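# Sort boxes: full ones to tote, empty ones to desks

## Task

Every box in the room that is full must end up entirely inside the tote, and every box that is empty must be returned to the desk it belongs on. Both must hold on their own once the robot lets go. The robot must not tip over or finish leaning, or the task fails.

## Robot and tools

Robot: a Hello Robot Stretch 3 with one arm. It has a two-wheeled base (0.33 m long, 0.34 m wide), a mast with a lift, and a telescoping arm that reaches out to the robot's right side, ending in a wrist and a gripper. The base cannot move sideways, so to move the gripper forward or back along the robot's heading you drive the base. On-the-spot turns pivot about the point midway between the drive wheels, 0.05 m behind the front edge. With the arm pulled in and the wrist folded, a turn sweeps a 0.28 m radius; an unfolded, level wrist sticks out past that circle.

Frames: the base frame has its origin on the floor between the drive wheels, x forward, y left, z up. hand_pose is reported in it, at the point where closed fingertips meet. The odometry frame is the base frame as it was when the scene started. Heading is positive to the left, from -3.142 to 3.142.

Tool execute_actions takes "actions", a list run in order. Each action may hold "robot", "steps" (1 to 450 control steps at 30 per second, default 1) and "until" (ends the action early once all its conditions hold). {"steps": n} alone just waits. "robot" is one command, a queue (list of up to 8 commands and {"pause_s": s} waits of up to 15 s, run one after another), or {"stop": true}, which brakes everything and clears the queue. A command may contain:
- "base": exactly one of {"translate_m": d}, an offset in metres from where the base is when that command begins, forward positive, |d| at most 1; or {"rotate_rad": d}, an offset turn in radians, left/counter-clockwise positive, |d| at most 3.2.
- "joints": a single dict of absolute targets by name; unnamed joints keep their current targets. Ranges: lift_m 0 to 1.1 (arm height on mast, m); arm_m 0 to 0.52 (extension, m); wrist_yaw_rad -1.345 to 4.42 (0 along the arm, positive swings toward the front, 3.0 folded over the base); wrist_pitch_rad -1.57 to 0.451 (0 level, negative tips fingertips down); wrist_roll_rad -2.911 to 2.911 (0 fingers side by side); gripper_m -0.089 to 0.179 (bigger is wider; the actual fingertip gap is smaller than this by 0.007 near closed and 0.025 wide open, and zero below 0.007); head_pan_rad -3.953 to 1.73 (0 forward, positive left, -1.57 looks along the arm); head_tilt_rad -1.53 to 0.419 (negative looks down).
- "contact_limits": {"arm_m": effort %} from 1 to 100; the arm halts with contact_stop when its effort reaches that level. Smaller is gentler; very small stops at once. It applies until arm_m's next command.
Base and joint motions in one command start together and keep running across later actions and while you think. A new command takes over immediately and discards the rest of any older queue. Any number out of range or malformed action rejects the whole call and nothing runs.

Waiting: {"robot": {...}, "steps": 450, "until": {"robot": {"status": "ended"}}} returns once nothing reads moving and no queue runs. Other conditions compare a field, e.g. {"lift_m": [">", 0.3]} or {"base_status": ["!=", "moving"]}; numbers compare as printed (three decimals, four for translate/rotate). {"any": {"status": "ended"}} fires when the first motion or queue finishes. Never wait for an exact "=" reading.

Tool zoom_image: {"camera": one of head_camera, nav_camera, wrist_camera, "region": [x0, y0, x1, y1]} in pixels of that camera's last image, top-left origin, at most 504 by 504. Head images are 896x504, nav 672x504 (fisheye), wrist 644x364. head_camera and nav_camera both move with head_pan_rad and head_tilt_rad; wrist_camera rides on the gripper.

Tool finished_scene: {"scene": number}; ends the current scene permanently and reports whether it succeeded. Only call it after every motion has come to rest and the boxes stay put unaided.

Result lines: base_status and joint_status give each part's latest outcome: moving, done (within tolerance), off_target (stuck away from goal, may still push), contact_stop (lift or arm hit something and went slack), time_out, stopped, not_commanded, torque_fault (wrist servo off for 10 s, goals refused). The base bracket shows distance moved by wheel count versus goal. joint_goals, measured_speeds, motor_effort (% with peak in brackets, positive pushes toward higher values, rather noisy), refusals, queue (idle/running/done/dropped/stopped) and queue_left are also shown. "refused:" or "dropped:" lines name the failed goal (counting from 0); "replaced:" just reports how the previous motion ended. robot.on_its_own appears when the robot changed a goal itself, a joint is slack or off, a motor rests outside its normal effort, or base_tilt has drifted 3 degrees or more. lidar_m gives 12 distances in 30-degree sectors (1st ahead, 4th left, 7th behind, 10th right) at 0.17 m height; wrist_depth_mm and head_depth_mm are 7x7 grids of depth in mm. Odometry counts wheel turns, so slip shows as travel.

Gripping: close to a gripper_m below the object's width; lower squeezes harder but the stall guard may relax it. To let go, open at least 0.02 above where the fingers met the object. The reading and "done" do not prove a grasp; check the cameras.

Speed: full base speed (0.30 m/s, 1.9 rad/s) only when lift_m is under 0.30, arm_m under 0.03 and wrist_yaw_rad above 2.54; otherwise 0.10 m/s and 0.63 rad/s.

Cautions: fold or unfold the wrist only with lift_m 0.32 to 0.95, pitch -0.4 and roll near 0; once folded, lift may go down to 0.25. With yaw below -0.4 keep pitch at -0.5 or lower. Pushing into something rigid with the gripper above about 0.45 m can tip the robot, and a second push after a contact_stop is worse. Do not drive while holding or pressing something fixed, and beware snagging furniture, especially reversing. If tilted, reverse the last move in small steps, free the gripper, and lower lift to about 0.2. Avoid drops, slams, hard pushes and long wrist strain.

Each tool is called after ">>>" as name(argument=value, ...) on one line, values as JSON.

## Session

I'll start by looking at the scene.

>>> execute_actions(actions=[])

Scene clock: 0.00 s.
robot.base_odometry: x=+0.000 y=+0.000 heading=+0.000 (m, m, rad; robot's odometry frame)
robot.turned_by_wheels: +0.000 (rad since the last result)
robot.turned_by_imu: +0.000 (rad since the last result)
robot.base_tilt: forward=+0.4 right=+0.3 (deg)
robot.lidar_m: 0.85 1.26 1.90 1.21 0.95 0.93 1.00 1.54 1.52 1.03 0.81 0.79
robot.head_depth_mm: 738 746 746 761 773 780 784 / 811 816 823 827 833 837 842 / 875 878 881 888 894 900 901 / 942 948 954 955 967 971 977 / 1022 1031 1036 1044 1045 1058 1063 / 1120 1123 1137 1146 1150 1159 1173 / 1242 1238 1256 1263 1281 1285 1295
robot.base_status: not_commanded
robot.joint_positions: lift_m=+0.387 arm_m=+0.002 wrist_yaw_rad=+3.094 wrist_pitch_rad=-0.634 wrist_roll_rad=-0.018 gripper_m=+0.037 head_pan_rad=+0.012 head_tilt_rad=-0.002
robot.joint_goals: lift_m=+0.387 arm_m=+0.002 wrist_yaw_rad=+3.094 wrist_pitch_rad=-0.634 wrist_roll_rad=-0.018 gripper_m=+0.037 head_pan_rad=+0.012 head_tilt_rad=-0.002
robot.joint_status: lift_m=not_commanded arm_m=not_commanded wrist_yaw_rad=not_commanded wrist_pitch_rad=not_commanded wrist_roll_rad=not_commanded gripper_m=not_commanded head_pan_rad=not_commanded head_tilt_rad=not_commanded
robot.measured_speeds: translate_m=+0.000 rotate_rad=+0.000 lift_m=+0.000 arm_m=+0.000 wrist_yaw_rad=+0.000 wrist_pitch_rad=+0.000 wrist_roll_rad=+0.000 head_pan_rad=+0.000 head_tilt_rad=+0.000
robot: refusals=0 queue=idle queue_left=0
robot.motor_effort: left_wheel=-1 right_wheel=-1 lift_m=+25 arm_m=+0 wrist_yaw_rad=+0 wrist_pitch_rad=+6 wrist_roll_rad=+0 gripper_m=-1 head_pan_rad=+0 head_tilt_rad=+3 (%)
robot.hand_pose: x=-0.0121 y=+0.0452 z=+0.3542 quat_wxyz=(+0.235, +0.671, +0.207, +0.673) (m; robot's base frame)
robot.wrist_depth_mm: 712 891 - - - - - / 762 938 - - - 955 889 / 791 916 928 873 806 757 727 / 796 806 749 720 677 658 632 / 723 678 639 621 608 567 552 / 607 588 - - - 507 487 / 537 523 - - 464 453 436
pictures: head_camera (sideways: a quarter turn clockwise sets it upright), nav_camera (sideways: a quarter turn counterclockwise sets it upright), wrist_camera
Images, in order (width x height): head_camera 896x504, nav_camera 672x504, wrist_camera 644x364.

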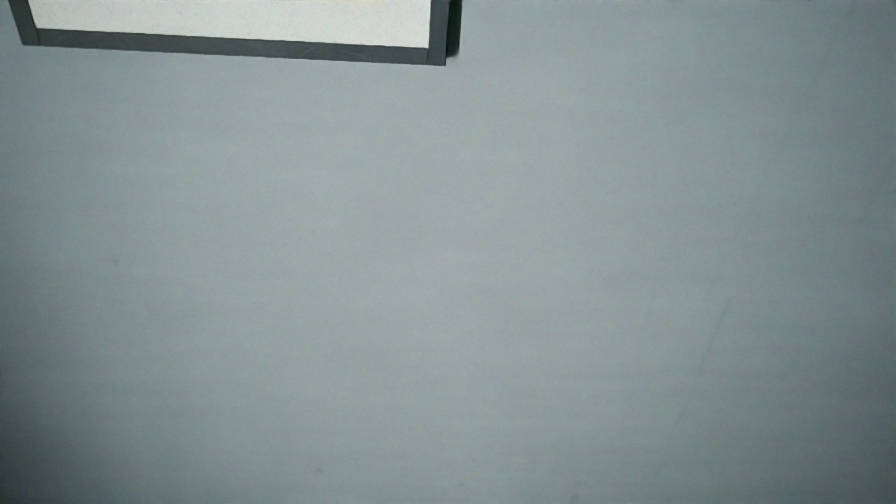

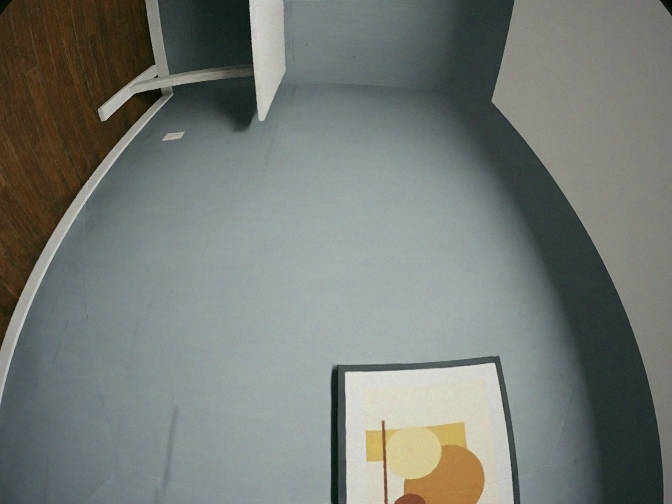

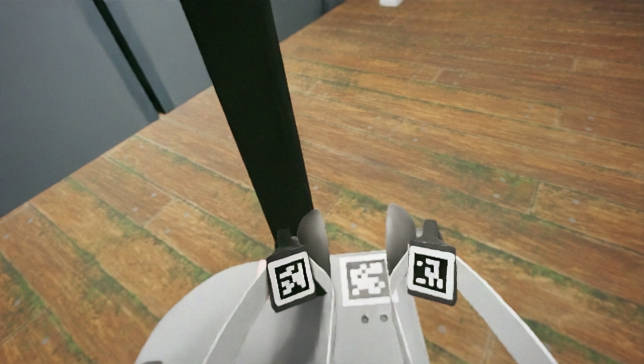

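>>> execute_actions(actions=[{"robot": {"joints": {"head_pan_rad": 1.3, "head_tilt_rad": -0.5}}, "steps": 450, "until": {"robot": {"status": "ended"}}}])

>>> execute_actions(actions=[{"robot": {"joints": {"head_pan_rad": -1.3, "head_tilt_rad": -0.5}}, "steps": 450, "until": {"robot": {"status": "ended"}}}])

>>> execute_actions(actions=[{"robot": {"joints": {"head_pan_rad": -2.8, "head_tilt_rad": -0.5}}, "steps": 450, "until": {"robot": {"status": "ended"}}}])

Scene clock: 4.43 s.
robot.base_odometry: x=+0.000 y=+0.000 heading=+0.000 (m, m, rad; robot's odometry frame)
robot.turned_by_wheels: +0.000 (rad since the last result)
robot.turned_by_imu: +0.001 (rad since the last result)
robot.base_tilt: forward=+0.4 right=+0.2 (deg)
robot.lidar_m: 0.85 1.26 1.90 1.21 0.95 0.94 1.00 1.55 1.52 1.03 0.81 0.79
robot.head_depth_mm: 1843 1769 2141 2291 1908 1544 1304 / 1896 1766 2226 2352 1889 1537 1302 / 1970 1754 2321 2415 1883 1540 1312 / 1986 1845 2342 2331 1890 1541 1308 / 1719 1778 2019 2178 1887 1554 1296 / 1472 1560 1672 1795 1821 1530 1309 / 1282 1355 1434 1517 1607 1551 1309
robot.base_status: not_commanded
robot.joint_positions: lift_m=+0.387 arm_m=+0.002 wrist_yaw_rad=+3.094 wrist_pitch_rad=-0.634 wrist_roll_rad=-0.018 gripper_m=+0.037 head_pan_rad=+1.293 head_tilt_rad=-0.493
robot.joint_goals: lift_m=+0.387 arm_m=+0.002 wrist_yaw_rad=+3.094 wrist_pitch_rad=-0.634 wrist_roll_rad=-0.018 gripper_m=+0.037 head_pan_rad=+1.300 head_tilt_rad=-0.500
robot.joint_status: lift_m=not_commanded arm_m=not_commanded wrist_yaw_rad=not_commanded wrist_pitch_rad=not_commanded wrist_roll_rad=not_commanded gripper_m=not_commanded head_pan_rad=done head_tilt_rad=done
robot.measured_speeds: translate_m=+0.000 rotate_rad=+0.000 lift_m=+0.000 arm_m=+0.000 wrist_yaw_rad=+0.000 wrist_pitch_rad=+0.000 wrist_roll_rad=+0.000 head_pan_rad=+0.000 head_tilt_rad=+0.000
robot: refusals=0 queue=done queue_left=0
robot.motor_effort: left_wheel=-1(1) right_wheel=-1(1) lift_m=+26(26) arm_m=+0(1) wrist_yaw_rad=+0(0) wrist_pitch_rad=+5(5) wrist_roll_rad=+1(1) gripper_m=+0(0) head_pan_rad=+3(28) head_tilt_rad=-4(36) (%)
robot.hand_pose: x=-0.0121 y=+0.0452 z=+0.3542 quat_wxyz=(+0.235, +0.671, +0.207, +0.673) (m; robot's base frame)
robot.wrist_depth_mm: 721 876 - - - - - / 748 929 - - - 952 883 / 780 918 922 852 812 779 745 / 802 795 748 718 689 655 631 / 711 681 639 625 604 568 547 / 613 584 - - - 512 487 / 534 520 - - 455 452 434
pictures: head_camera (sideways: a quarter turn clockwise sets it upright), nav_camera (sideways: a quarter turn counterclockwise sets it upright), wrist_camera
Images, in order (width x height): head_camera 896x504, nav_camera 672x504, wrist_camera 644x364.

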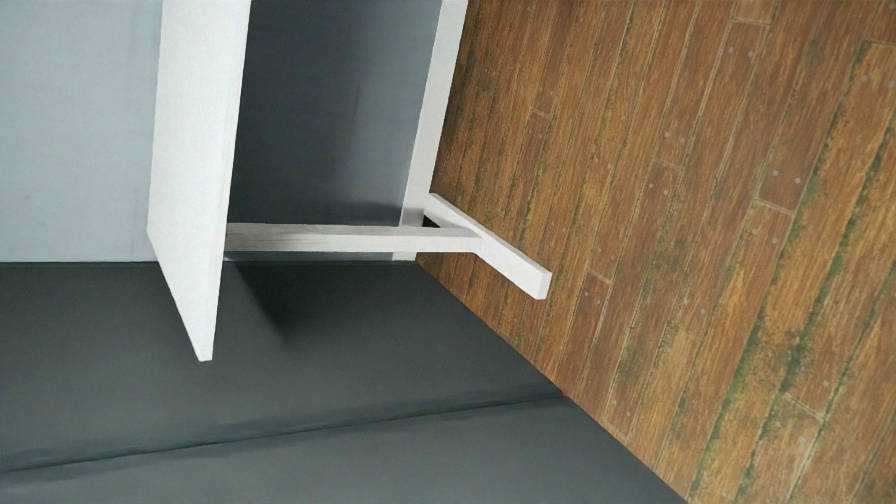

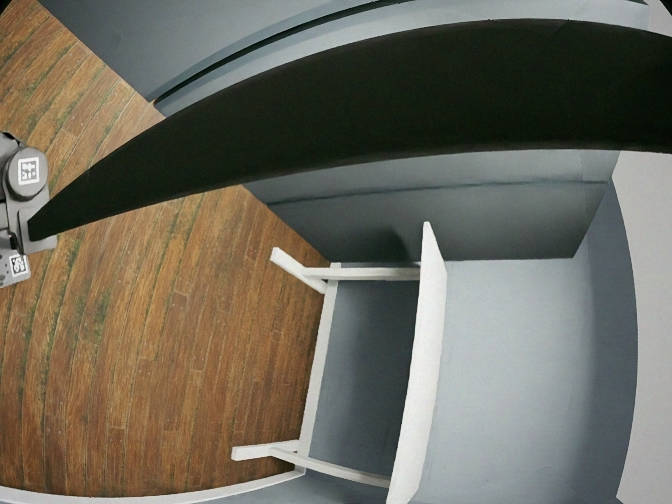

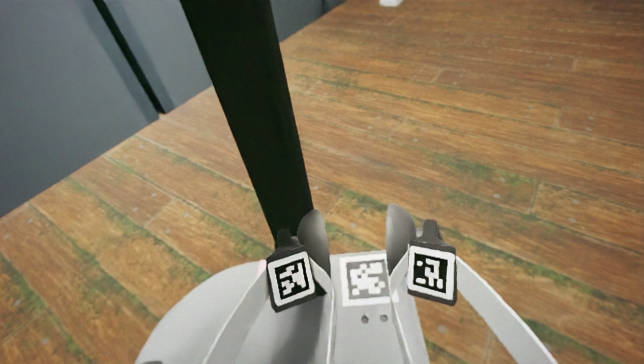

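Scene clock: 6.30 s.
robot.base_odometry: x=+0.000 y=+0.000 heading=+0.000 (m, m, rad; robot's odometry frame)
robot.turned_by_wheels: +0.000 (rad since the last result)
robot.turned_by_imu: +0.000 (rad since the last result)
robot.base_tilt: forward=+0.4 right=+0.2 (deg)
robot.lidar_m: 0.85 1.26 1.90 1.22 0.95 0.93 1.00 1.54 1.52 1.03 0.80 0.79
robot.head_depth_mm: 1007 1123 1257 1449 1701 1544 1303 / 929 1025 1145 1301 1509 1552 1304 / 864 953 1057 1182 1341 1482 1300 / 812 888 975 1078 1218 1388 1304 / 765 830 907 994 1114 1249 1305 / 721 779 843 923 1020 1144 1248 / 683 735 793 865 948 1050 1173
robot.base_status: not_commanded
robot.joint_positions: lift_m=+0.387 arm_m=+0.002 wrist_yaw_rad=+3.094 wrist_pitch_rad=-0.634 wrist_roll_rad=-0.018 gripper_m=+0.037 head_pan_rad=-1.293 head_tilt_rad=-0.494
robot.joint_goals: lift_m=+0.387 arm_m=+0.002 wrist_yaw_rad=+3.094 wrist_pitch_rad=-0.634 wrist_roll_rad=-0.018 gripper_m=+0.037 head_pan_rad=-1.300 head_tilt_rad=-0.500
robot.joint_status: lift_m=not_commanded arm_m=not_commanded wrist_yaw_rad=not_commanded wrist_pitch_rad=not_commanded wrist_roll_rad=not_commanded gripper_m=not_commanded head_pan_rad=done head_tilt_rad=done
robot.measured_speeds: translate_m=+0.000 rotate_rad=+0.000 lift_m=+0.000 arm_m=+0.000 wrist_yaw_rad=+0.000 wrist_pitch_rad=+0.000 wrist_roll_rad=+0.000 head_pan_rad=+0.000 head_tilt_rad=+0.000
robot: refusals=0 queue=done queue_left=0
robot.motor_effort: left_wheel=-1(1) right_wheel=-1(1) lift_m=+25(25) arm_m=+0(1) wrist_yaw_rad=+0(0) wrist_pitch_rad=+5(5) wrist_roll_rad=+0(1) gripper_m=+0(0) head_pan_rad=-3(28) head_tilt_rad=-3(3) (%)
robot.hand_pose: x=-0.0121 y=+0.0452 z=+0.3542 quat_wxyz=(+0.235, +0.671, +0.207, +0.673) (m; robot's base frame)
robot.wrist_depth_mm: 718 876 - - - - - / 755 942 - - - 945 885 / 794 918 936 864 823 775 730 / 804 795 776 721 687 659 623 / 717 677 633 625 605 564 548 / 600 588 - - - 512 483 / 528 524 - - 459 451 432
pictures: head_camera (sideways: a quarter turn clockwise sets it upright), nav_camera (sideways: a quarter turn counterclockwise sets it upright), wrist_camera
Images, in order (width x height): head_camera 896x504, nav_camera 672x504, wrist_camera 644x364.

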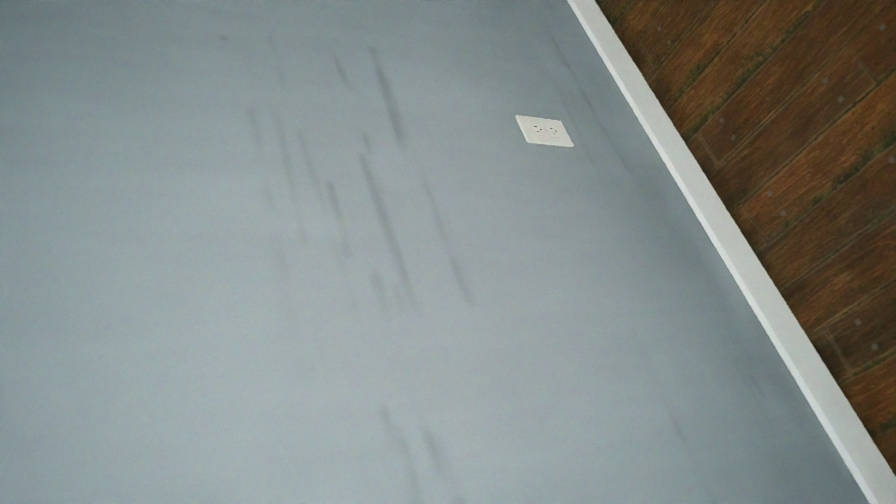

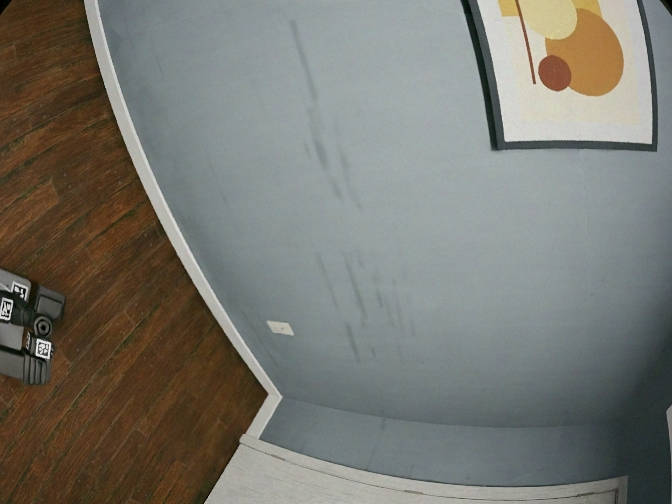

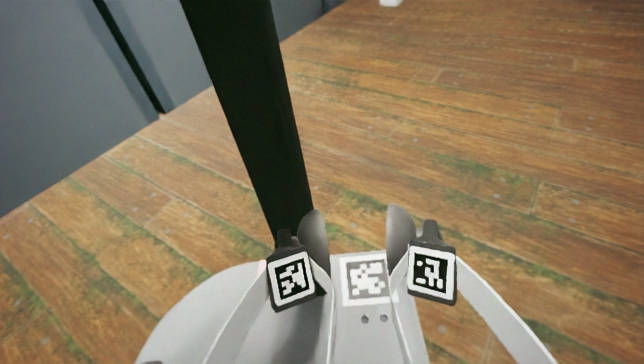

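Scene clock: 7.63 s.
robot.base_odometry: x=+0.000 y=+0.000 heading=+0.000 (m, m, rad; robot's odometry frame)
robot.turned_by_wheels: +0.000 (rad since the last result)
robot.turned_by_imu: +0.000 (rad since the last result)
robot.base_tilt: forward=+0.4 right=+0.2 (deg)
robot.lidar_m: 0.85 1.26 1.90 1.21 0.95 0.94 1.00 1.55 1.52 1.03 0.80 0.79
robot.head_depth_mm: 1850 2041 2279 2436 1899 1551 1311 / 1728 1908 2151 2319 1893 1541 1306 / 1629 1783 1979 2182 1902 1539 1314 / 1538 1681 1846 2053 1885 1544 1303 / 1465 1593 1730 1918 1873 1543 1301 / 1390 1502 1632 1801 1856 1546 1305 / 1316 1418 1534 1672 1777 1538 1303
robot.base_status: not_commanded
robot.joint_positions: lift_m=+0.387 arm_m=+0.002 wrist_yaw_rad=+3.094 wrist_pitch_rad=-0.634 wrist_roll_rad=-0.018 gripper_m=+0.037 head_pan_rad=-2.793 head_tilt_rad=-0.494
robot.joint_goals: lift_m=+0.387 arm_m=+0.002 wrist_yaw_rad=+3.094 wrist_pitch_rad=-0.634 wrist_roll_rad=-0.018 gripper_m=+0.037 head_pan_rad=-2.800 head_tilt_rad=-0.500
robot.joint_status: lift_m=not_commanded arm_m=not_commanded wrist_yaw_rad=not_commanded wrist_pitch_rad=not_commanded wrist_roll_rad=not_commanded gripper_m=not_commanded head_pan_rad=done head_tilt_rad=done
robot.measured_speeds: translate_m=+0.000 rotate_rad=+0.000 lift_m=+0.000 arm_m=+0.000 wrist_yaw_rad=+0.000 wrist_pitch_rad=+0.000 wrist_roll_rad=+0.000 head_pan_rad=+0.000 head_tilt_rad=+0.000
robot: refusals=0 queue=done queue_left=0
robot.motor_effort: left_wheel=-1(1) right_wheel=-1(1) lift_m=+25(25) arm_m=+1(0) wrist_yaw_rad=+0(0) wrist_pitch_rad=+6(6) wrist_roll_rad=+0(1) gripper_m=+1(0) head_pan_rad=-2(27) head_tilt_rad=-3(4) (%)
robot.hand_pose: x=-0.0121 y=+0.0452 z=+0.3542 quat_wxyz=(+0.235, +0.671, +0.207, +0.673) (m; robot's base frame)
robot.wrist_depth_mm: 733 886 - - - - - / 751 936 - - 993 935 885 / 791 909 955 866 815 770 730 / 784 814 760 712 687 649 622 / 711 671 633 620 612 568 548 / 601 583 - - - 502 490 / 534 525 - - 457 450 435
pictures: head_camera (sideways: a quarter turn clockwise sets it upright), nav_camera (sideways: a quarter turn counterclockwise sets it upright), wrist_camera
Images, in order (width x height): head_camera 896x504, nav_camera 672x504, wrist_camera 644x364.

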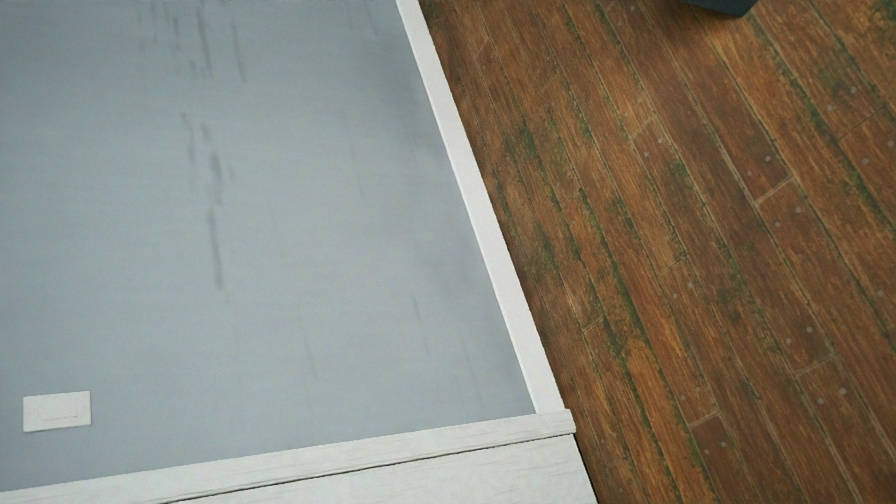

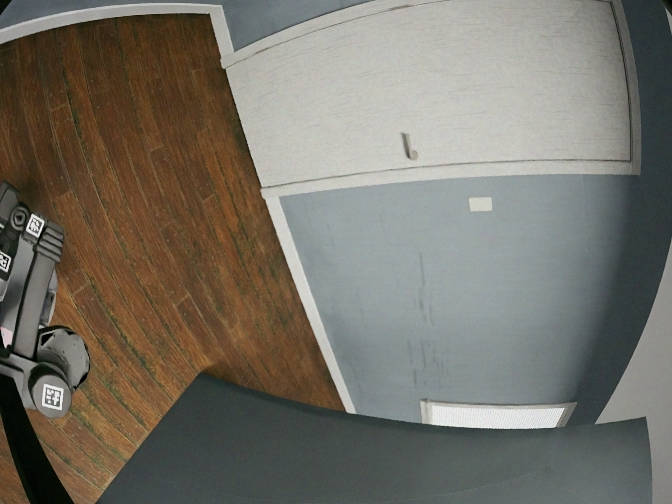

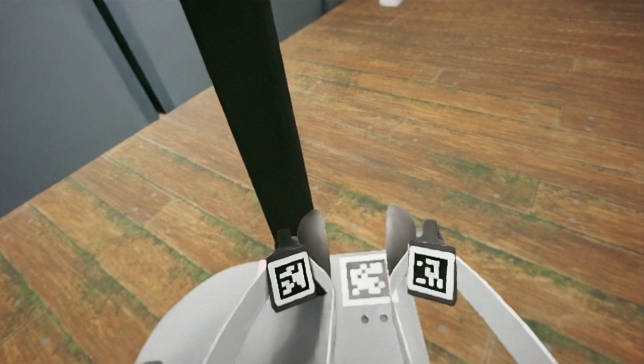

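>>> execute_actions(actions=[{"robot": {"joints": {"head_pan_rad": 0.9, "head_tilt_rad": -0.3}}, "steps": 450, "until": {"robot": {"status": "ended"}}}])

Scene clock: 16.37 s.
robot.base_odometry: x=+0.000 y=+0.000 heading=+0.000 (m, m, rad; robot's odometry frame)
robot.turned_by_wheels: +0.000 (rad since the last result)
robot.turned_by_imu: +0.001 (rad since the last result)
robot.base_tilt: forward=+0.3 right=+0.1 (deg)
robot.lidar_m: 0.85 1.26 1.90 1.21 0.95 0.94 1.01 1.55 1.52 1.03 0.81 0.79
robot.head_depth_mm: 1915 2018 1900 2168 2246 1873 1506 / 1896 2007 1861 2290 2317 1874 1509 / 1904 2006 1852 2286 2367 1864 1496 / 1888 2008 1831 2281 2369 1857 1493 / 1892 1995 1809 2295 2376 1854 1493 / 1899 2018 1812 2260 2373 1837 1490 / 1871 2008 1788 2284 2324 1840 1493
robot.base_status: not_commanded
robot.joint_positions: lift_m=+0.387 arm_m=+0.002 wrist_yaw_rad=+3.094 wrist_pitch_rad=-0.634 wrist_roll_rad=-0.018 gripper_m=+0.037 head_pan_rad=+0.893 head_tilt_rad=-0.310
robot.joint_goals: lift_m=+0.387 arm_m=+0.002 wrist_yaw_rad=+3.094 wrist_pitch_rad=-0.634 wrist_roll_rad=-0.018 gripper_m=+0.037 head_pan_rad=+0.900 head_tilt_rad=-0.300
robot.joint_status: lift_m=not_commanded arm_m=not_commanded wrist_yaw_rad=not_commanded wrist_pitch_rad=not_commanded wrist_roll_rad=not_commanded gripper_m=not_commanded head_pan_rad=done head_tilt_rad=done
robot.measured_speeds: translate_m=+0.000 rotate_rad=+0.000 lift_m=+0.000 arm_m=+0.000 wrist_yaw_rad=+0.000 wrist_pitch_rad=+0.000 wrist_roll_rad=+0.000 head_pan_rad=+0.000 head_tilt_rad=+0.000
robot: refusals=0 queue=done queue_left=0
robot.motor_effort: left_wheel=-1(1) right_wheel=-1(1) lift_m=+25(25) arm_m=+0(1) wrist_yaw_rad=+0(0) wrist_pitch_rad=+5(5) wrist_roll_rad=+1(1) gripper_m=+0(0) head_pan_rad=+2(27) head_tilt_rad=+6(25) (%)
robot.hand_pose: x=-0.0121 y=+0.0452 z=+0.3542 quat_wxyz=(+0.235, +0.671, +0.207, +0.673) (m; robot's base frame)
robot.wrist_depth_mm: 727 888 - - - - - / 757 923 - - 990 912 894 / 791 903 914 873 816 774 726 / 790 815 766 720 693 650 627 / 717 679 642 626 613 570 549 / 610 591 - - - 503 482 / 534 519 - - 461 454 434
pictures: head_camera (sideways: a quarter turn clockwise sets it upright), nav_camera (sideways: a quarter turn counterclockwise sets it upright), wrist_camera
Images, in order (width x height): head_camera 896x504, nav_camera 672x504, wrist_camera 644x364.

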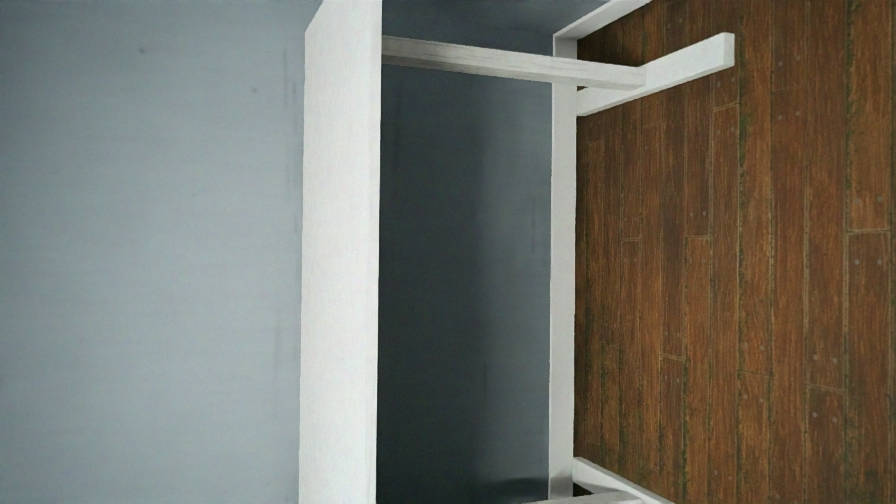

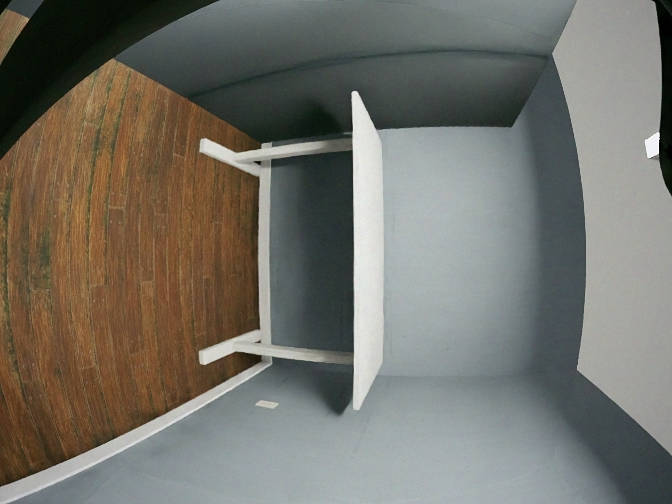

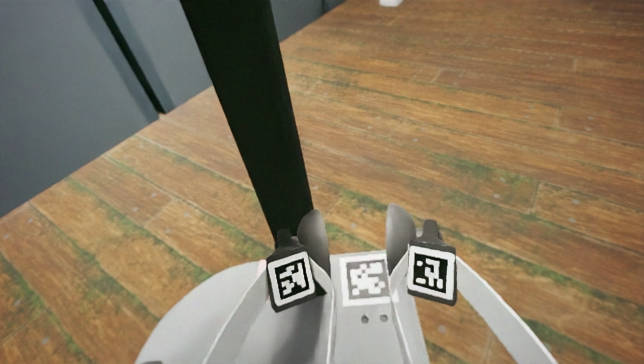

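>>> execute_actions(actions=[{"robot": [{"joints": {"lift_m": 0.27, "wrist_pitch_rad": -0.4, "head_pan_rad": 0.0, "head_tilt_rad": -0.6}}, {"base": {"rotate_rad": -2.21}}, {"base": {"translate_m": 0.9}}], "steps": 450, "until": {"robot": {"status": "ended"}}}])

Scene clock: 31.53 s.
robot.base_odometry: x=-0.537 y=-0.722 heading=-2.210 (m, m, rad; robot's odometry frame)
robot.turned_by_wheels: -2.210 (rad since the last result)
robot.turned_by_imu: -2.167 (rad since the last result)
robot.base_tilt: forward=+0.4 right=+0.2 (deg)
robot.lidar_m: 0.63 0.65 0.81 0.78 0.81 1.13 2.70 1.32 1.00 1.27 0.91 0.65
robot.head_depth_mm: 503 558 623 704 812 962 1159 / 506 560 626 712 822 971 1168 / 510 564 631 719 830 984 1168 / 513 568 638 723 839 995 1182 / 516 572 642 730 847 1008 1190 / 521 576 647 736 856 1020 1189 / 523 580 652 743 862 1030 1191
robot.base_status: done (translate_m +0.9000 of +0.9000)
robot.joint_positions: lift_m=+0.270 arm_m=+0.002 wrist_yaw_rad=+3.094 wrist_pitch_rad=-0.419 wrist_roll_rad=-0.018 gripper_m=+0.037 head_pan_rad=+0.007 head_tilt_rad=-0.593
robot.joint_goals: lift_m=+0.270 arm_m=+0.002 wrist_yaw_rad=+3.094 wrist_pitch_rad=-0.400 wrist_roll_rad=-0.018 gripper_m=+0.037 head_pan_rad=+0.000 head_tilt_rad=-0.600
robot.joint_status: lift_m=done arm_m=not_commanded wrist_yaw_rad=not_commanded wrist_pitch_rad=done wrist_roll_rad=not_commanded gripper_m=not_commanded head_pan_rad=done head_tilt_rad=done
robot.measured_speeds: translate_m=+0.000 rotate_rad=+0.000 lift_m=+0.000 arm_m=+0.000 wrist_yaw_rad=+0.000 wrist_pitch_rad=+0.000 wrist_roll_rad=+0.000 head_pan_rad=+0.000 head_tilt_rad=+0.000
robot: refusals=0 queue=done queue_left=0
robot.motor_effort: left_wheel=+0(8) right_wheel=-3(9) lift_m=+15(25) arm_m=+0(0) wrist_yaw_rad=+0(0) wrist_pitch_rad=+9(6) wrist_roll_rad=+0(0) gripper_m=-1(0) head_pan_rad=-3(28) head_tilt_rad=-3(28) (%)
robot.hand_pose: x=-0.0106 y=+0.0771 z=+0.2828 quat_wxyz=(+0.163, +0.688, +0.132, +0.694) (m; robot's base frame)
robot.wrist_depth_mm: 763 770 - 768 756 762 756 / 840 828 - 825 823 836 800 / 907 922 934 882 866 843 769 / 930 884 814 762 720 682 644 / 719 668 645 598 595 545 522 / 575 545 549 - - 470 442 / 479 487 - - 410 402 386
pictures: head_camera (sideways: a quarter turn clockwise sets it upright), nav_camera (sideways: a quarter turn counterclockwise sets it upright), wrist_camera
Images, in order (width x height): head_camera 896x504, nav_camera 672x504, wrist_camera 644x364.

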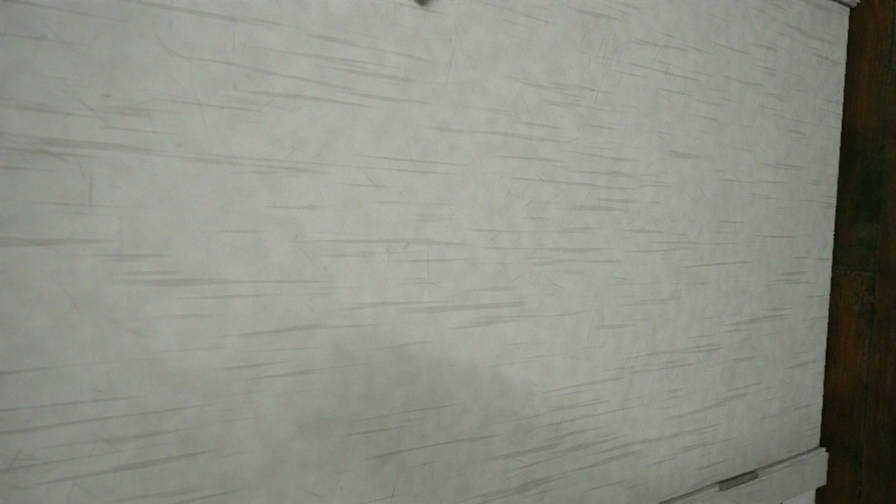

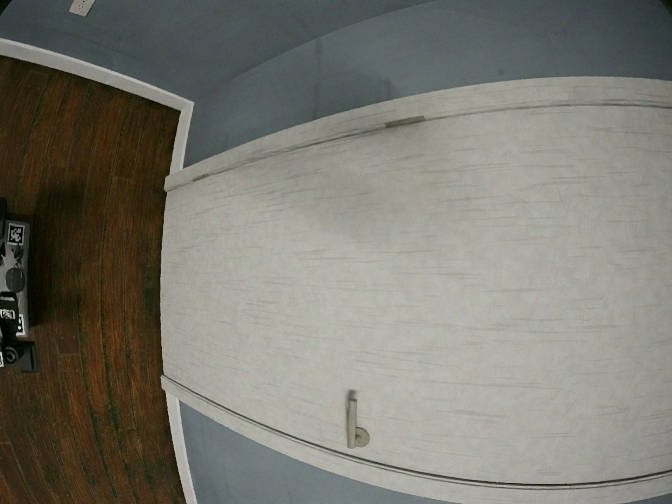

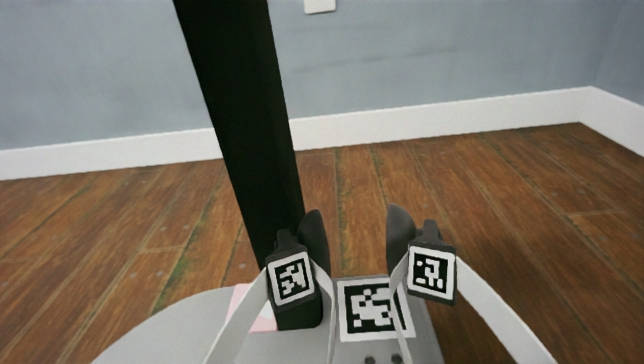

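>>> execute_actions(actions=[{"robot": {"joints": {"head_pan_rad": -1.6, "head_tilt_rad": -0.45}}, "steps": 450, "until": {"robot": {"status": "ended"}}}])

Scene clock: 34.97 s.
robot.base_odometry: x=-0.537 y=-0.722 heading=-2.210 (m, m, rad; robot's odometry frame)
robot.turned_by_wheels: +0.000 (rad since the last result)
robot.turned_by_imu: +0.001 (rad since the last result)
robot.base_tilt: forward=+0.4 right=+0.1 (deg)
robot.lidar_m: 0.63 0.66 0.81 0.78 0.82 1.13 2.71 1.33 1.00 1.27 0.91 0.65
robot.head_depth_mm: 3245 1180 1157 1143 1160 1289 1335 / 3356 3606 3777 2458 1800 1563 1334 / 3322 3576 3561 2607 1952 1579 1334 / 3331 3670 3750 2568 1954 1599 1335 / 3339 3609 3535 2595 1961 1585 1338 / 2546 2617 2673 2471 1962 1592 1342 / 1847 1867 1899 1917 1832 1581 1338
robot.base_status: done (translate_m +0.9000 of +0.9000)
robot.joint_positions: lift_m=+0.270 arm_m=+0.002 wrist_yaw_rad=+3.094 wrist_pitch_rad=-0.419 wrist_roll_rad=-0.018 gripper_m=+0.037 head_pan_rad=-1.593 head_tilt_rad=-0.458
robot.joint_goals: lift_m=+0.270 arm_m=+0.002 wrist_yaw_rad=+3.094 wrist_pitch_rad=-0.400 wrist_roll_rad=-0.018 gripper_m=+0.037 head_pan_rad=-1.600 head_tilt_rad=-0.450
robot.joint_status: lift_m=done arm_m=not_commanded wrist_yaw_rad=not_commanded wrist_pitch_rad=done wrist_roll_rad=not_commanded gripper_m=not_commanded head_pan_rad=done head_tilt_rad=done
robot.measured_speeds: translate_m=+0.000 rotate_rad=+0.000 lift_m=+0.000 arm_m=+0.000 wrist_yaw_rad=+0.000 wrist_pitch_rad=+0.000 wrist_roll_rad=+0.000 head_pan_rad=+0.000 head_tilt_rad=+0.000
robot: refusals=0 queue=done queue_left=0
robot.motor_effort: left_wheel=+0(0) right_wheel=-3(3) lift_m=+15(15) arm_m=+0(0) wrist_yaw_rad=+0(0) wrist_pitch_rad=+9(9) wrist_roll_rad=+1(0) gripper_m=-1(0) head_pan_rad=-3(28) head_tilt_rad=+5(21) (%)
robot.hand_pose: x=-0.0106 y=+0.0771 z=+0.2828 quat_wxyz=(+0.163, +0.688, +0.132, +0.694) (m; robot's base frame)
robot.wrist_depth_mm: 759 766 - 758 760 757 740 / 835 849 - 832 820 832 797 / 921 916 906 893 873 866 770 / 958 864 816 761 718 677 642 / 725 675 641 601 589 550 529 / 568 545 551 - - 466 447 / 479 487 - - 410 401 386
pictures: head_camera (sideways: a quarter turn clockwise sets it upright), nav_camera (sideways: a quarter turn counterclockwise sets it upright), wrist_camera
Images, in order (width x height): head_camera 896x504, nav_camera 672x504, wrist_camera 644x364.

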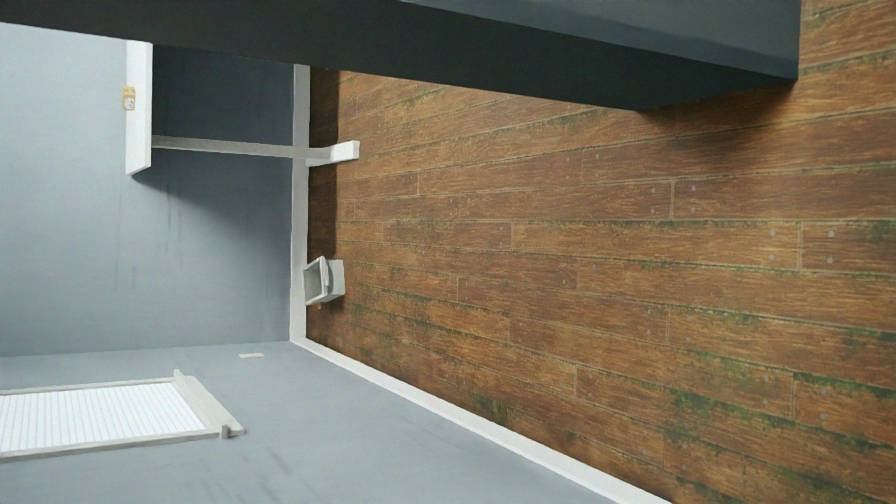

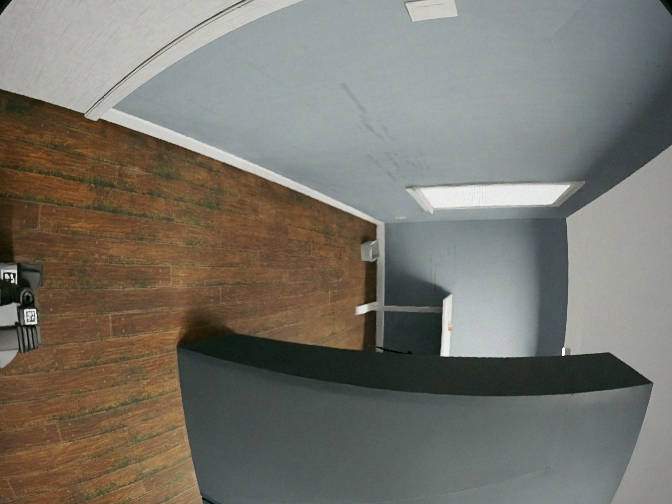

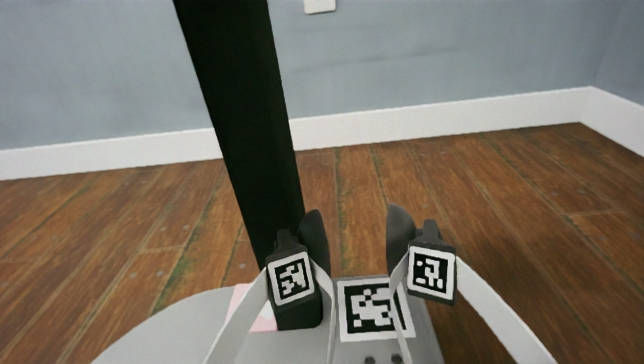

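>>> execute_actions(actions=[{"robot": [{"base": {"translate_m": 0.17}, "joints": {"head_pan_rad": -0.3, "head_tilt_rad": -0.5}}, {"base": {"rotate_rad": -1.65}}, {"base": {"translate_m": 1.0}}, {"base": {"translate_m": 0.6}}], "steps": 450, "until": {"robot": {"status": "ended"}}}])

Scene clock: 52.03 s.
robot.base_odometry: x=-1.843 y=+0.194 heading=+2.423 (m, m, rad; robot's odometry frame)
robot.turned_by_wheels: -1.650 (rad since the last result)
robot.turned_by_imu: -1.613 (rad since the last result)
robot.base_tilt: forward=+0.3 right=+0.2 (deg)
robot.lidar_m: 1.98 0.83 0.58 0.55 0.57 0.75 1.79 0.61 0.45 1.29 3.05 2.17
robot.head_depth_mm: 2283 2238 2794 2428 1886 1539 1302 / 2236 2256 2599 2344 1893 1544 1306 / 2179 2239 2590 2410 1872 1538 1307 / 2131 2241 2528 2444 1883 1540 1301 / 2057 1950 2375 2261 1882 1543 1311 / 2010 2171 2384 2409 1890 1534 1299 / 1955 2130 2332 2406 1895 1538 1303
robot.base_status: done (translate_m +0.6000 of +0.6000)
robot.joint_positions: lift_m=+0.270 arm_m=+0.002 wrist_yaw_rad=+3.094 wrist_pitch_rad=-0.419 wrist_roll_rad=-0.018 gripper_m=+0.037 head_pan_rad=-0.307 head_tilt_rad=-0.495
robot.joint_goals: lift_m=+0.270 arm_m=+0.002 wrist_yaw_rad=+3.094 wrist_pitch_rad=-0.400 wrist_roll_rad=-0.018 gripper_m=+0.037 head_pan_rad=-0.300 head_tilt_rad=-0.500
robot.joint_status: lift_m=done arm_m=not_commanded wrist_yaw_rad=not_commanded wrist_pitch_rad=done wrist_roll_rad=not_commanded gripper_m=not_commanded head_pan_rad=done head_tilt_rad=done
robot.measured_speeds: translate_m=+0.000 rotate_rad=+0.000 lift_m=+0.000 arm_m=+0.000 wrist_yaw_rad=+0.000 wrist_pitch_rad=+0.000 wrist_roll_rad=+0.000 head_pan_rad=+0.000 head_tilt_rad=+0.000
robot: refusals=0 queue=done queue_left=0
robot.motor_effort: left_wheel=+0(8) right_wheel=-2(10) lift_m=+15(15) arm_m=+0(1) wrist_yaw_rad=+1(1) wrist_pitch_rad=+8(8) wrist_roll_rad=+1(0) gripper_m=+0(1) head_pan_rad=+2(26) head_tilt_rad=-3(11) (%)
robot.hand_pose: x=-0.0106 y=+0.0771 z=+0.2829 quat_wxyz=(+0.163, +0.688, +0.132, +0.694) (m; robot's base frame)
robot.wrist_depth_mm: 529 534 - 547 551 562 572 / 567 577 - 591 599 613 621 / 620 630 638 658 663 670 678 / 684 694 688 691 679 672 639 / 715 670 642 593 593 556 527 / 568 555 549 - - 470 446 / 477 483 - - 410 402 386
pictures: head_camera (sideways: a quarter turn clockwise sets it upright), nav_camera (sideways: a quarter turn counterclockwise sets it upright), wrist_camera
Images, in order (width x height): head_camera 896x504, nav_camera 672x504, wrist_camera 644x364.

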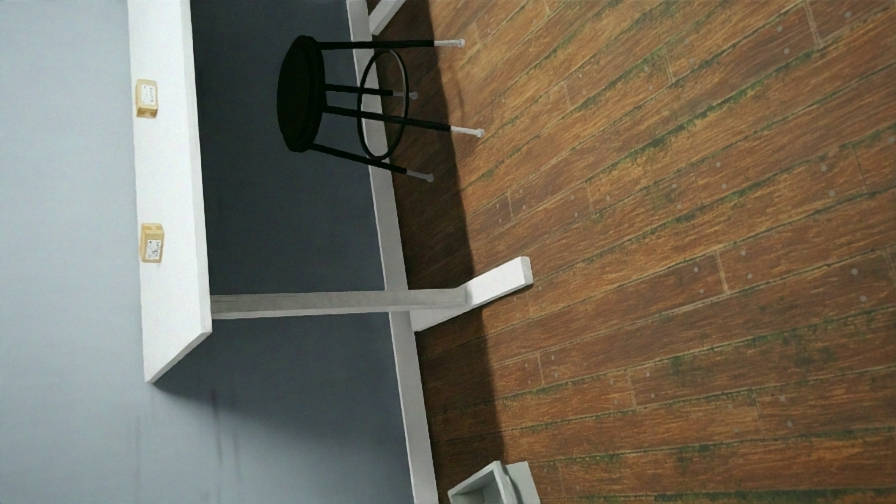

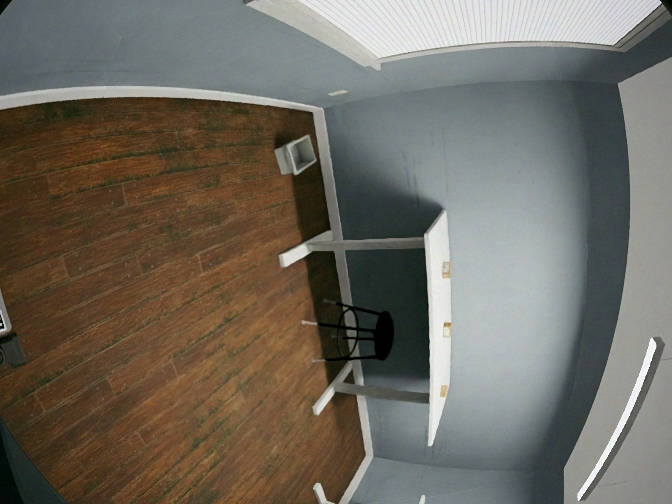

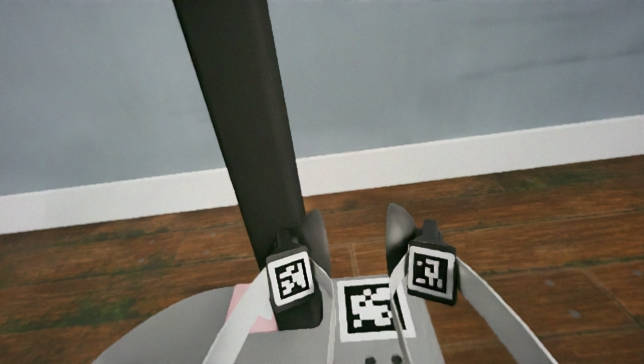

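>>> execute_actions(actions=[{"robot": {"joints": {"head_pan_rad": -1.2, "head_tilt_rad": -0.4}}, "steps": 450, "until": {"robot": {"status": "ended"}}}])

Scene clock: 54.50 s.
robot.base_odometry: x=-1.843 y=+0.194 heading=+2.423 (m, m, rad; robot's odometry frame)
robot.turned_by_wheels: +0.000 (rad since the last result)
robot.turned_by_imu: +0.000 (rad since the last result)
robot.base_tilt: forward=+0.4 right=+0.2 (deg)
robot.lidar_m: 1.99 0.83 0.58 0.55 0.57 0.75 1.80 0.61 0.45 1.29 3.05 2.17
robot.head_depth_mm: 2624 2760 2969 2760 2122 1668 1385 / 2766 2877 3138 2822 2121 1660 1386 / 2814 2961 3272 2819 2106 1662 1385 / 2952 3092 3376 2824 2090 1670 1374 / 3048 3180 3597 2785 2106 1674 1390 / 3123 3410 3674 2858 2095 1658 1376 / 3182 3400 3506 2803 2077 1664 1380
robot.base_status: done (translate_m +0.6000 of +0.6000)
robot.joint_positions: lift_m=+0.270 arm_m=+0.002 wrist_yaw_rad=+3.094 wrist_pitch_rad=-0.419 wrist_roll_rad=-0.018 gripper_m=+0.037 head_pan_rad=-1.193 head_tilt_rad=-0.409
robot.joint_goals: lift_m=+0.270 arm_m=+0.002 wrist_yaw_rad=+3.094 wrist_pitch_rad=-0.400 wrist_roll_rad=-0.018 gripper_m=+0.037 head_pan_rad=-1.200 head_tilt_rad=-0.400
robot.joint_status: lift_m=done arm_m=not_commanded wrist_yaw_rad=not_commanded wrist_pitch_rad=done wrist_roll_rad=not_commanded gripper_m=not_commanded head_pan_rad=done head_tilt_rad=done
robot.measured_speeds: translate_m=+0.000 rotate_rad=+0.000 lift_m=+0.000 arm_m=+0.000 wrist_yaw_rad=+0.000 wrist_pitch_rad=+0.000 wrist_roll_rad=+0.000 head_pan_rad=+0.000 head_tilt_rad=+0.000
robot: refusals=0 queue=done queue_left=0
robot.motor_effort: left_wheel=+0(0) right_wheel=-2(2) lift_m=+15(15) arm_m=+0(0) wrist_yaw_rad=+0(1) wrist_pitch_rad=+9(9) wrist_roll_rad=+0(1) gripper_m=+0(1) head_pan_rad=-2(28) head_tilt_rad=+5(16) (%)
robot.hand_pose: x=-0.0106 y=+0.0771 z=+0.2829 quat_wxyz=(+0.163, +0.688, +0.132, +0.694) (m; robot's base frame)
robot.wrist_depth_mm: 519 534 - 548 541 568 570 / 573 576 - 595 603 612 622 / 625 630 651 651 663 664 664 / 679 695 692 697 698 674 644 / 720 670 641 600 591 548 531 / 575 543 548 - - 466 442 / 475 482 - - 409 403 386
pictures: head_camera (sideways: a quarter turn clockwise sets it upright), nav_camera (sideways: a quarter turn counterclockwise sets it upright), wrist_camera
Images, in order (width x height): head_camera 896x504, nav_camera 672x504, wrist_camera 644x364.

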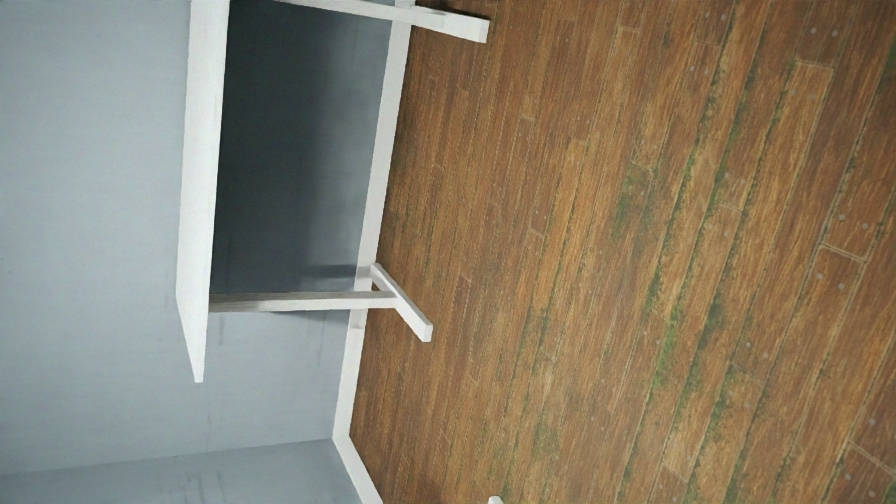

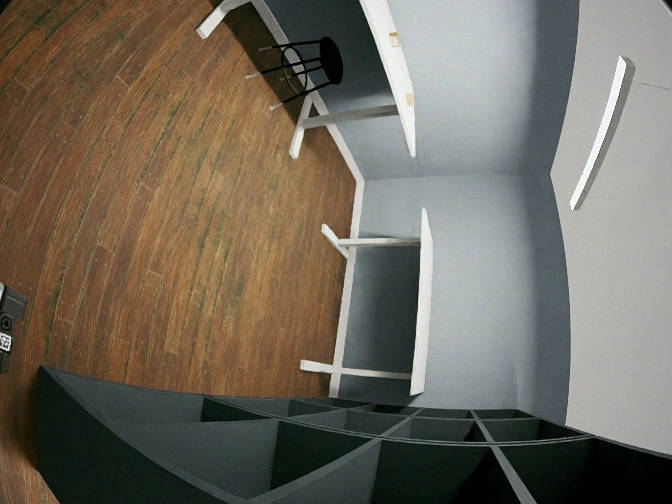

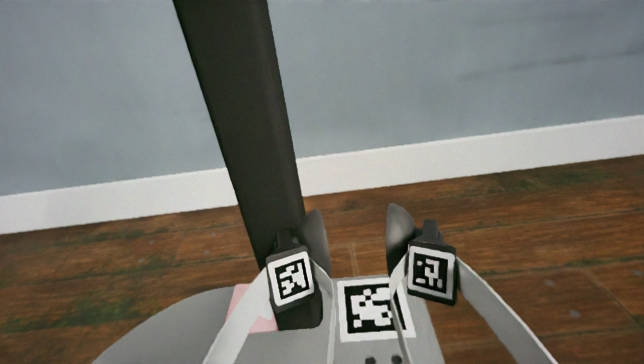

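>>> execute_actions(actions=[{"robot": [{"base": {"rotate_rad": -0.80}, "joints": {"head_pan_rad": 0.0, "head_tilt_rad": -0.6}}, {"base": {"translate_m": 0.9}}, {"base": {"translate_m": 0.9}}, {"base": {"rotate_rad": 2.40}, "joints": {"head_pan_rad": 1.5, "head_tilt_rad": -0.35}}], "steps": 450, "until": {"robot": {"status": "ended"}}}, {"steps": 120, "until": {"robot": {"status": "ended"}}}])

Scene clock: 92.77 s.
robot.base_odometry: x=-1.938 y=+1.992 heading=-2.260 (m, m, rad; robot's odometry frame)
robot.turned_by_wheels: +1.600 (rad since the last result)
robot.turned_by_imu: +1.575 (rad since the last result)
robot.base_tilt: forward=+0.3 right=+0.1 (deg)
robot.lidar_m: 1.88 1.93 1.64 1.38 1.69 1.80 1.44 1.74 0.81 0.57 0.65 1.11
robot.head_depth_mm: 1557 1703 1779 1891 2049 1748 1443 / 1561 1692 1760 1891 2046 1738 1448 / 1541 1692 1756 1887 2043 1708 1437 / 1539 1673 1745 1778 1942 1677 1434 / 1189 1286 1420 1597 1605 1695 1436 / 1514 1647 1723 1842 2020 1700 1431 / 1520 1642 1695 1840 1960 1693 1431
robot.base_status: done (rotate_rad +2.3999 of +2.4000)
robot.joint_positions: lift_m=+0.270 arm_m=+0.002 wrist_yaw_rad=+3.094 wrist_pitch_rad=-0.419 wrist_roll_rad=-0.018 gripper_m=+0.037 head_pan_rad=+1.493 head_tilt_rad=-0.359
robot.joint_goals: lift_m=+0.270 arm_m=+0.002 wrist_yaw_rad=+3.094 wrist_pitch_rad=-0.400 wrist_roll_rad=-0.018 gripper_m=+0.037 head_pan_rad=+1.500 head_tilt_rad=-0.350
robot.joint_status: lift_m=done arm_m=not_commanded wrist_yaw_rad=not_commanded wrist_pitch_rad=done wrist_roll_rad=not_commanded gripper_m=not_commanded head_pan_rad=done head_tilt_rad=done
robot.measured_speeds: translate_m=+0.000 rotate_rad=+0.000 lift_m=+0.000 arm_m=+0.000 wrist_yaw_rad=+0.000 wrist_pitch_rad=+0.000 wrist_roll_rad=+0.000 head_pan_rad=+0.000 head_tilt_rad=+0.000
robot: refusals=0 queue=done queue_left=0
robot.motor_effort: left_wheel=-2(6) right_wheel=+1(11) lift_m=+15(15) arm_m=-1(0) wrist_yaw_rad=+0(0) wrist_pitch_rad=+9(8) wrist_roll_rad=+1(0) gripper_m=-1(1) head_pan_rad=+2(27) head_tilt_rad=+5(28) (%)
robot.hand_pose: x=-0.0106 y=+0.0771 z=+0.2829 quat_wxyz=(+0.163, +0.688, +0.132, +0.694) (m; robot's base frame)
robot.wrist_depth_mm: - - - - - - - / - - - - - - - / - - - - 963 876 831 / 943 872 828 762 720 678 638 / 724 676 635 611 587 546 526 / 569 550 548 - - 465 446 / 478 485 - - 409 401 389
pictures: head_camera (sideways: a quarter turn clockwise sets it upright), nav_camera (sideways: a quarter turn counterclockwise sets it upright), wrist_camera
Images, in order (width x height): head_camera 896x504, nav_camera 672x504, wrist_camera 644x364.

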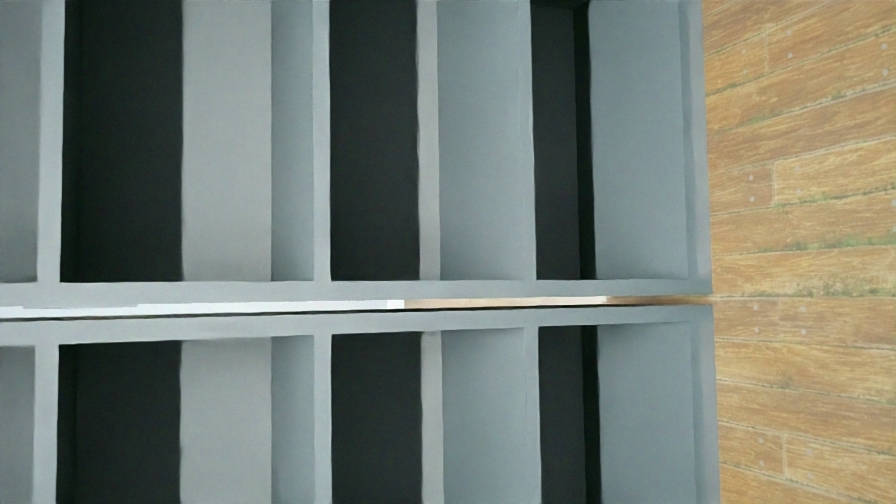

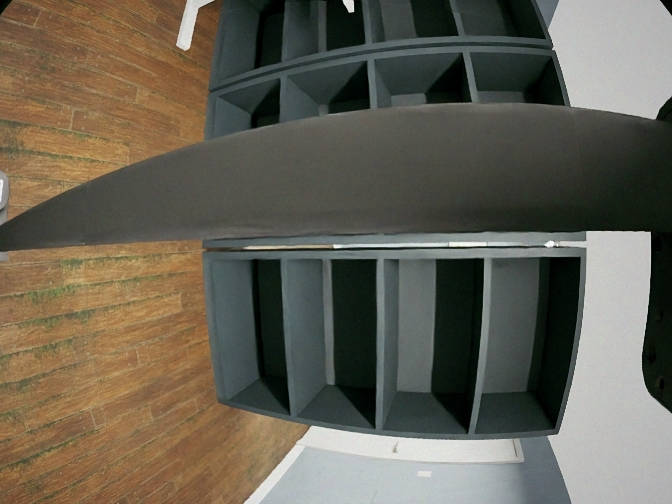

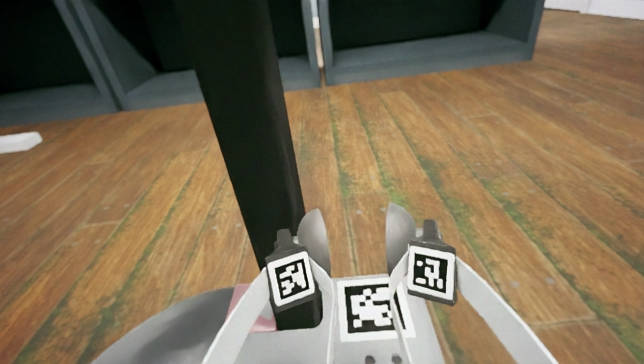

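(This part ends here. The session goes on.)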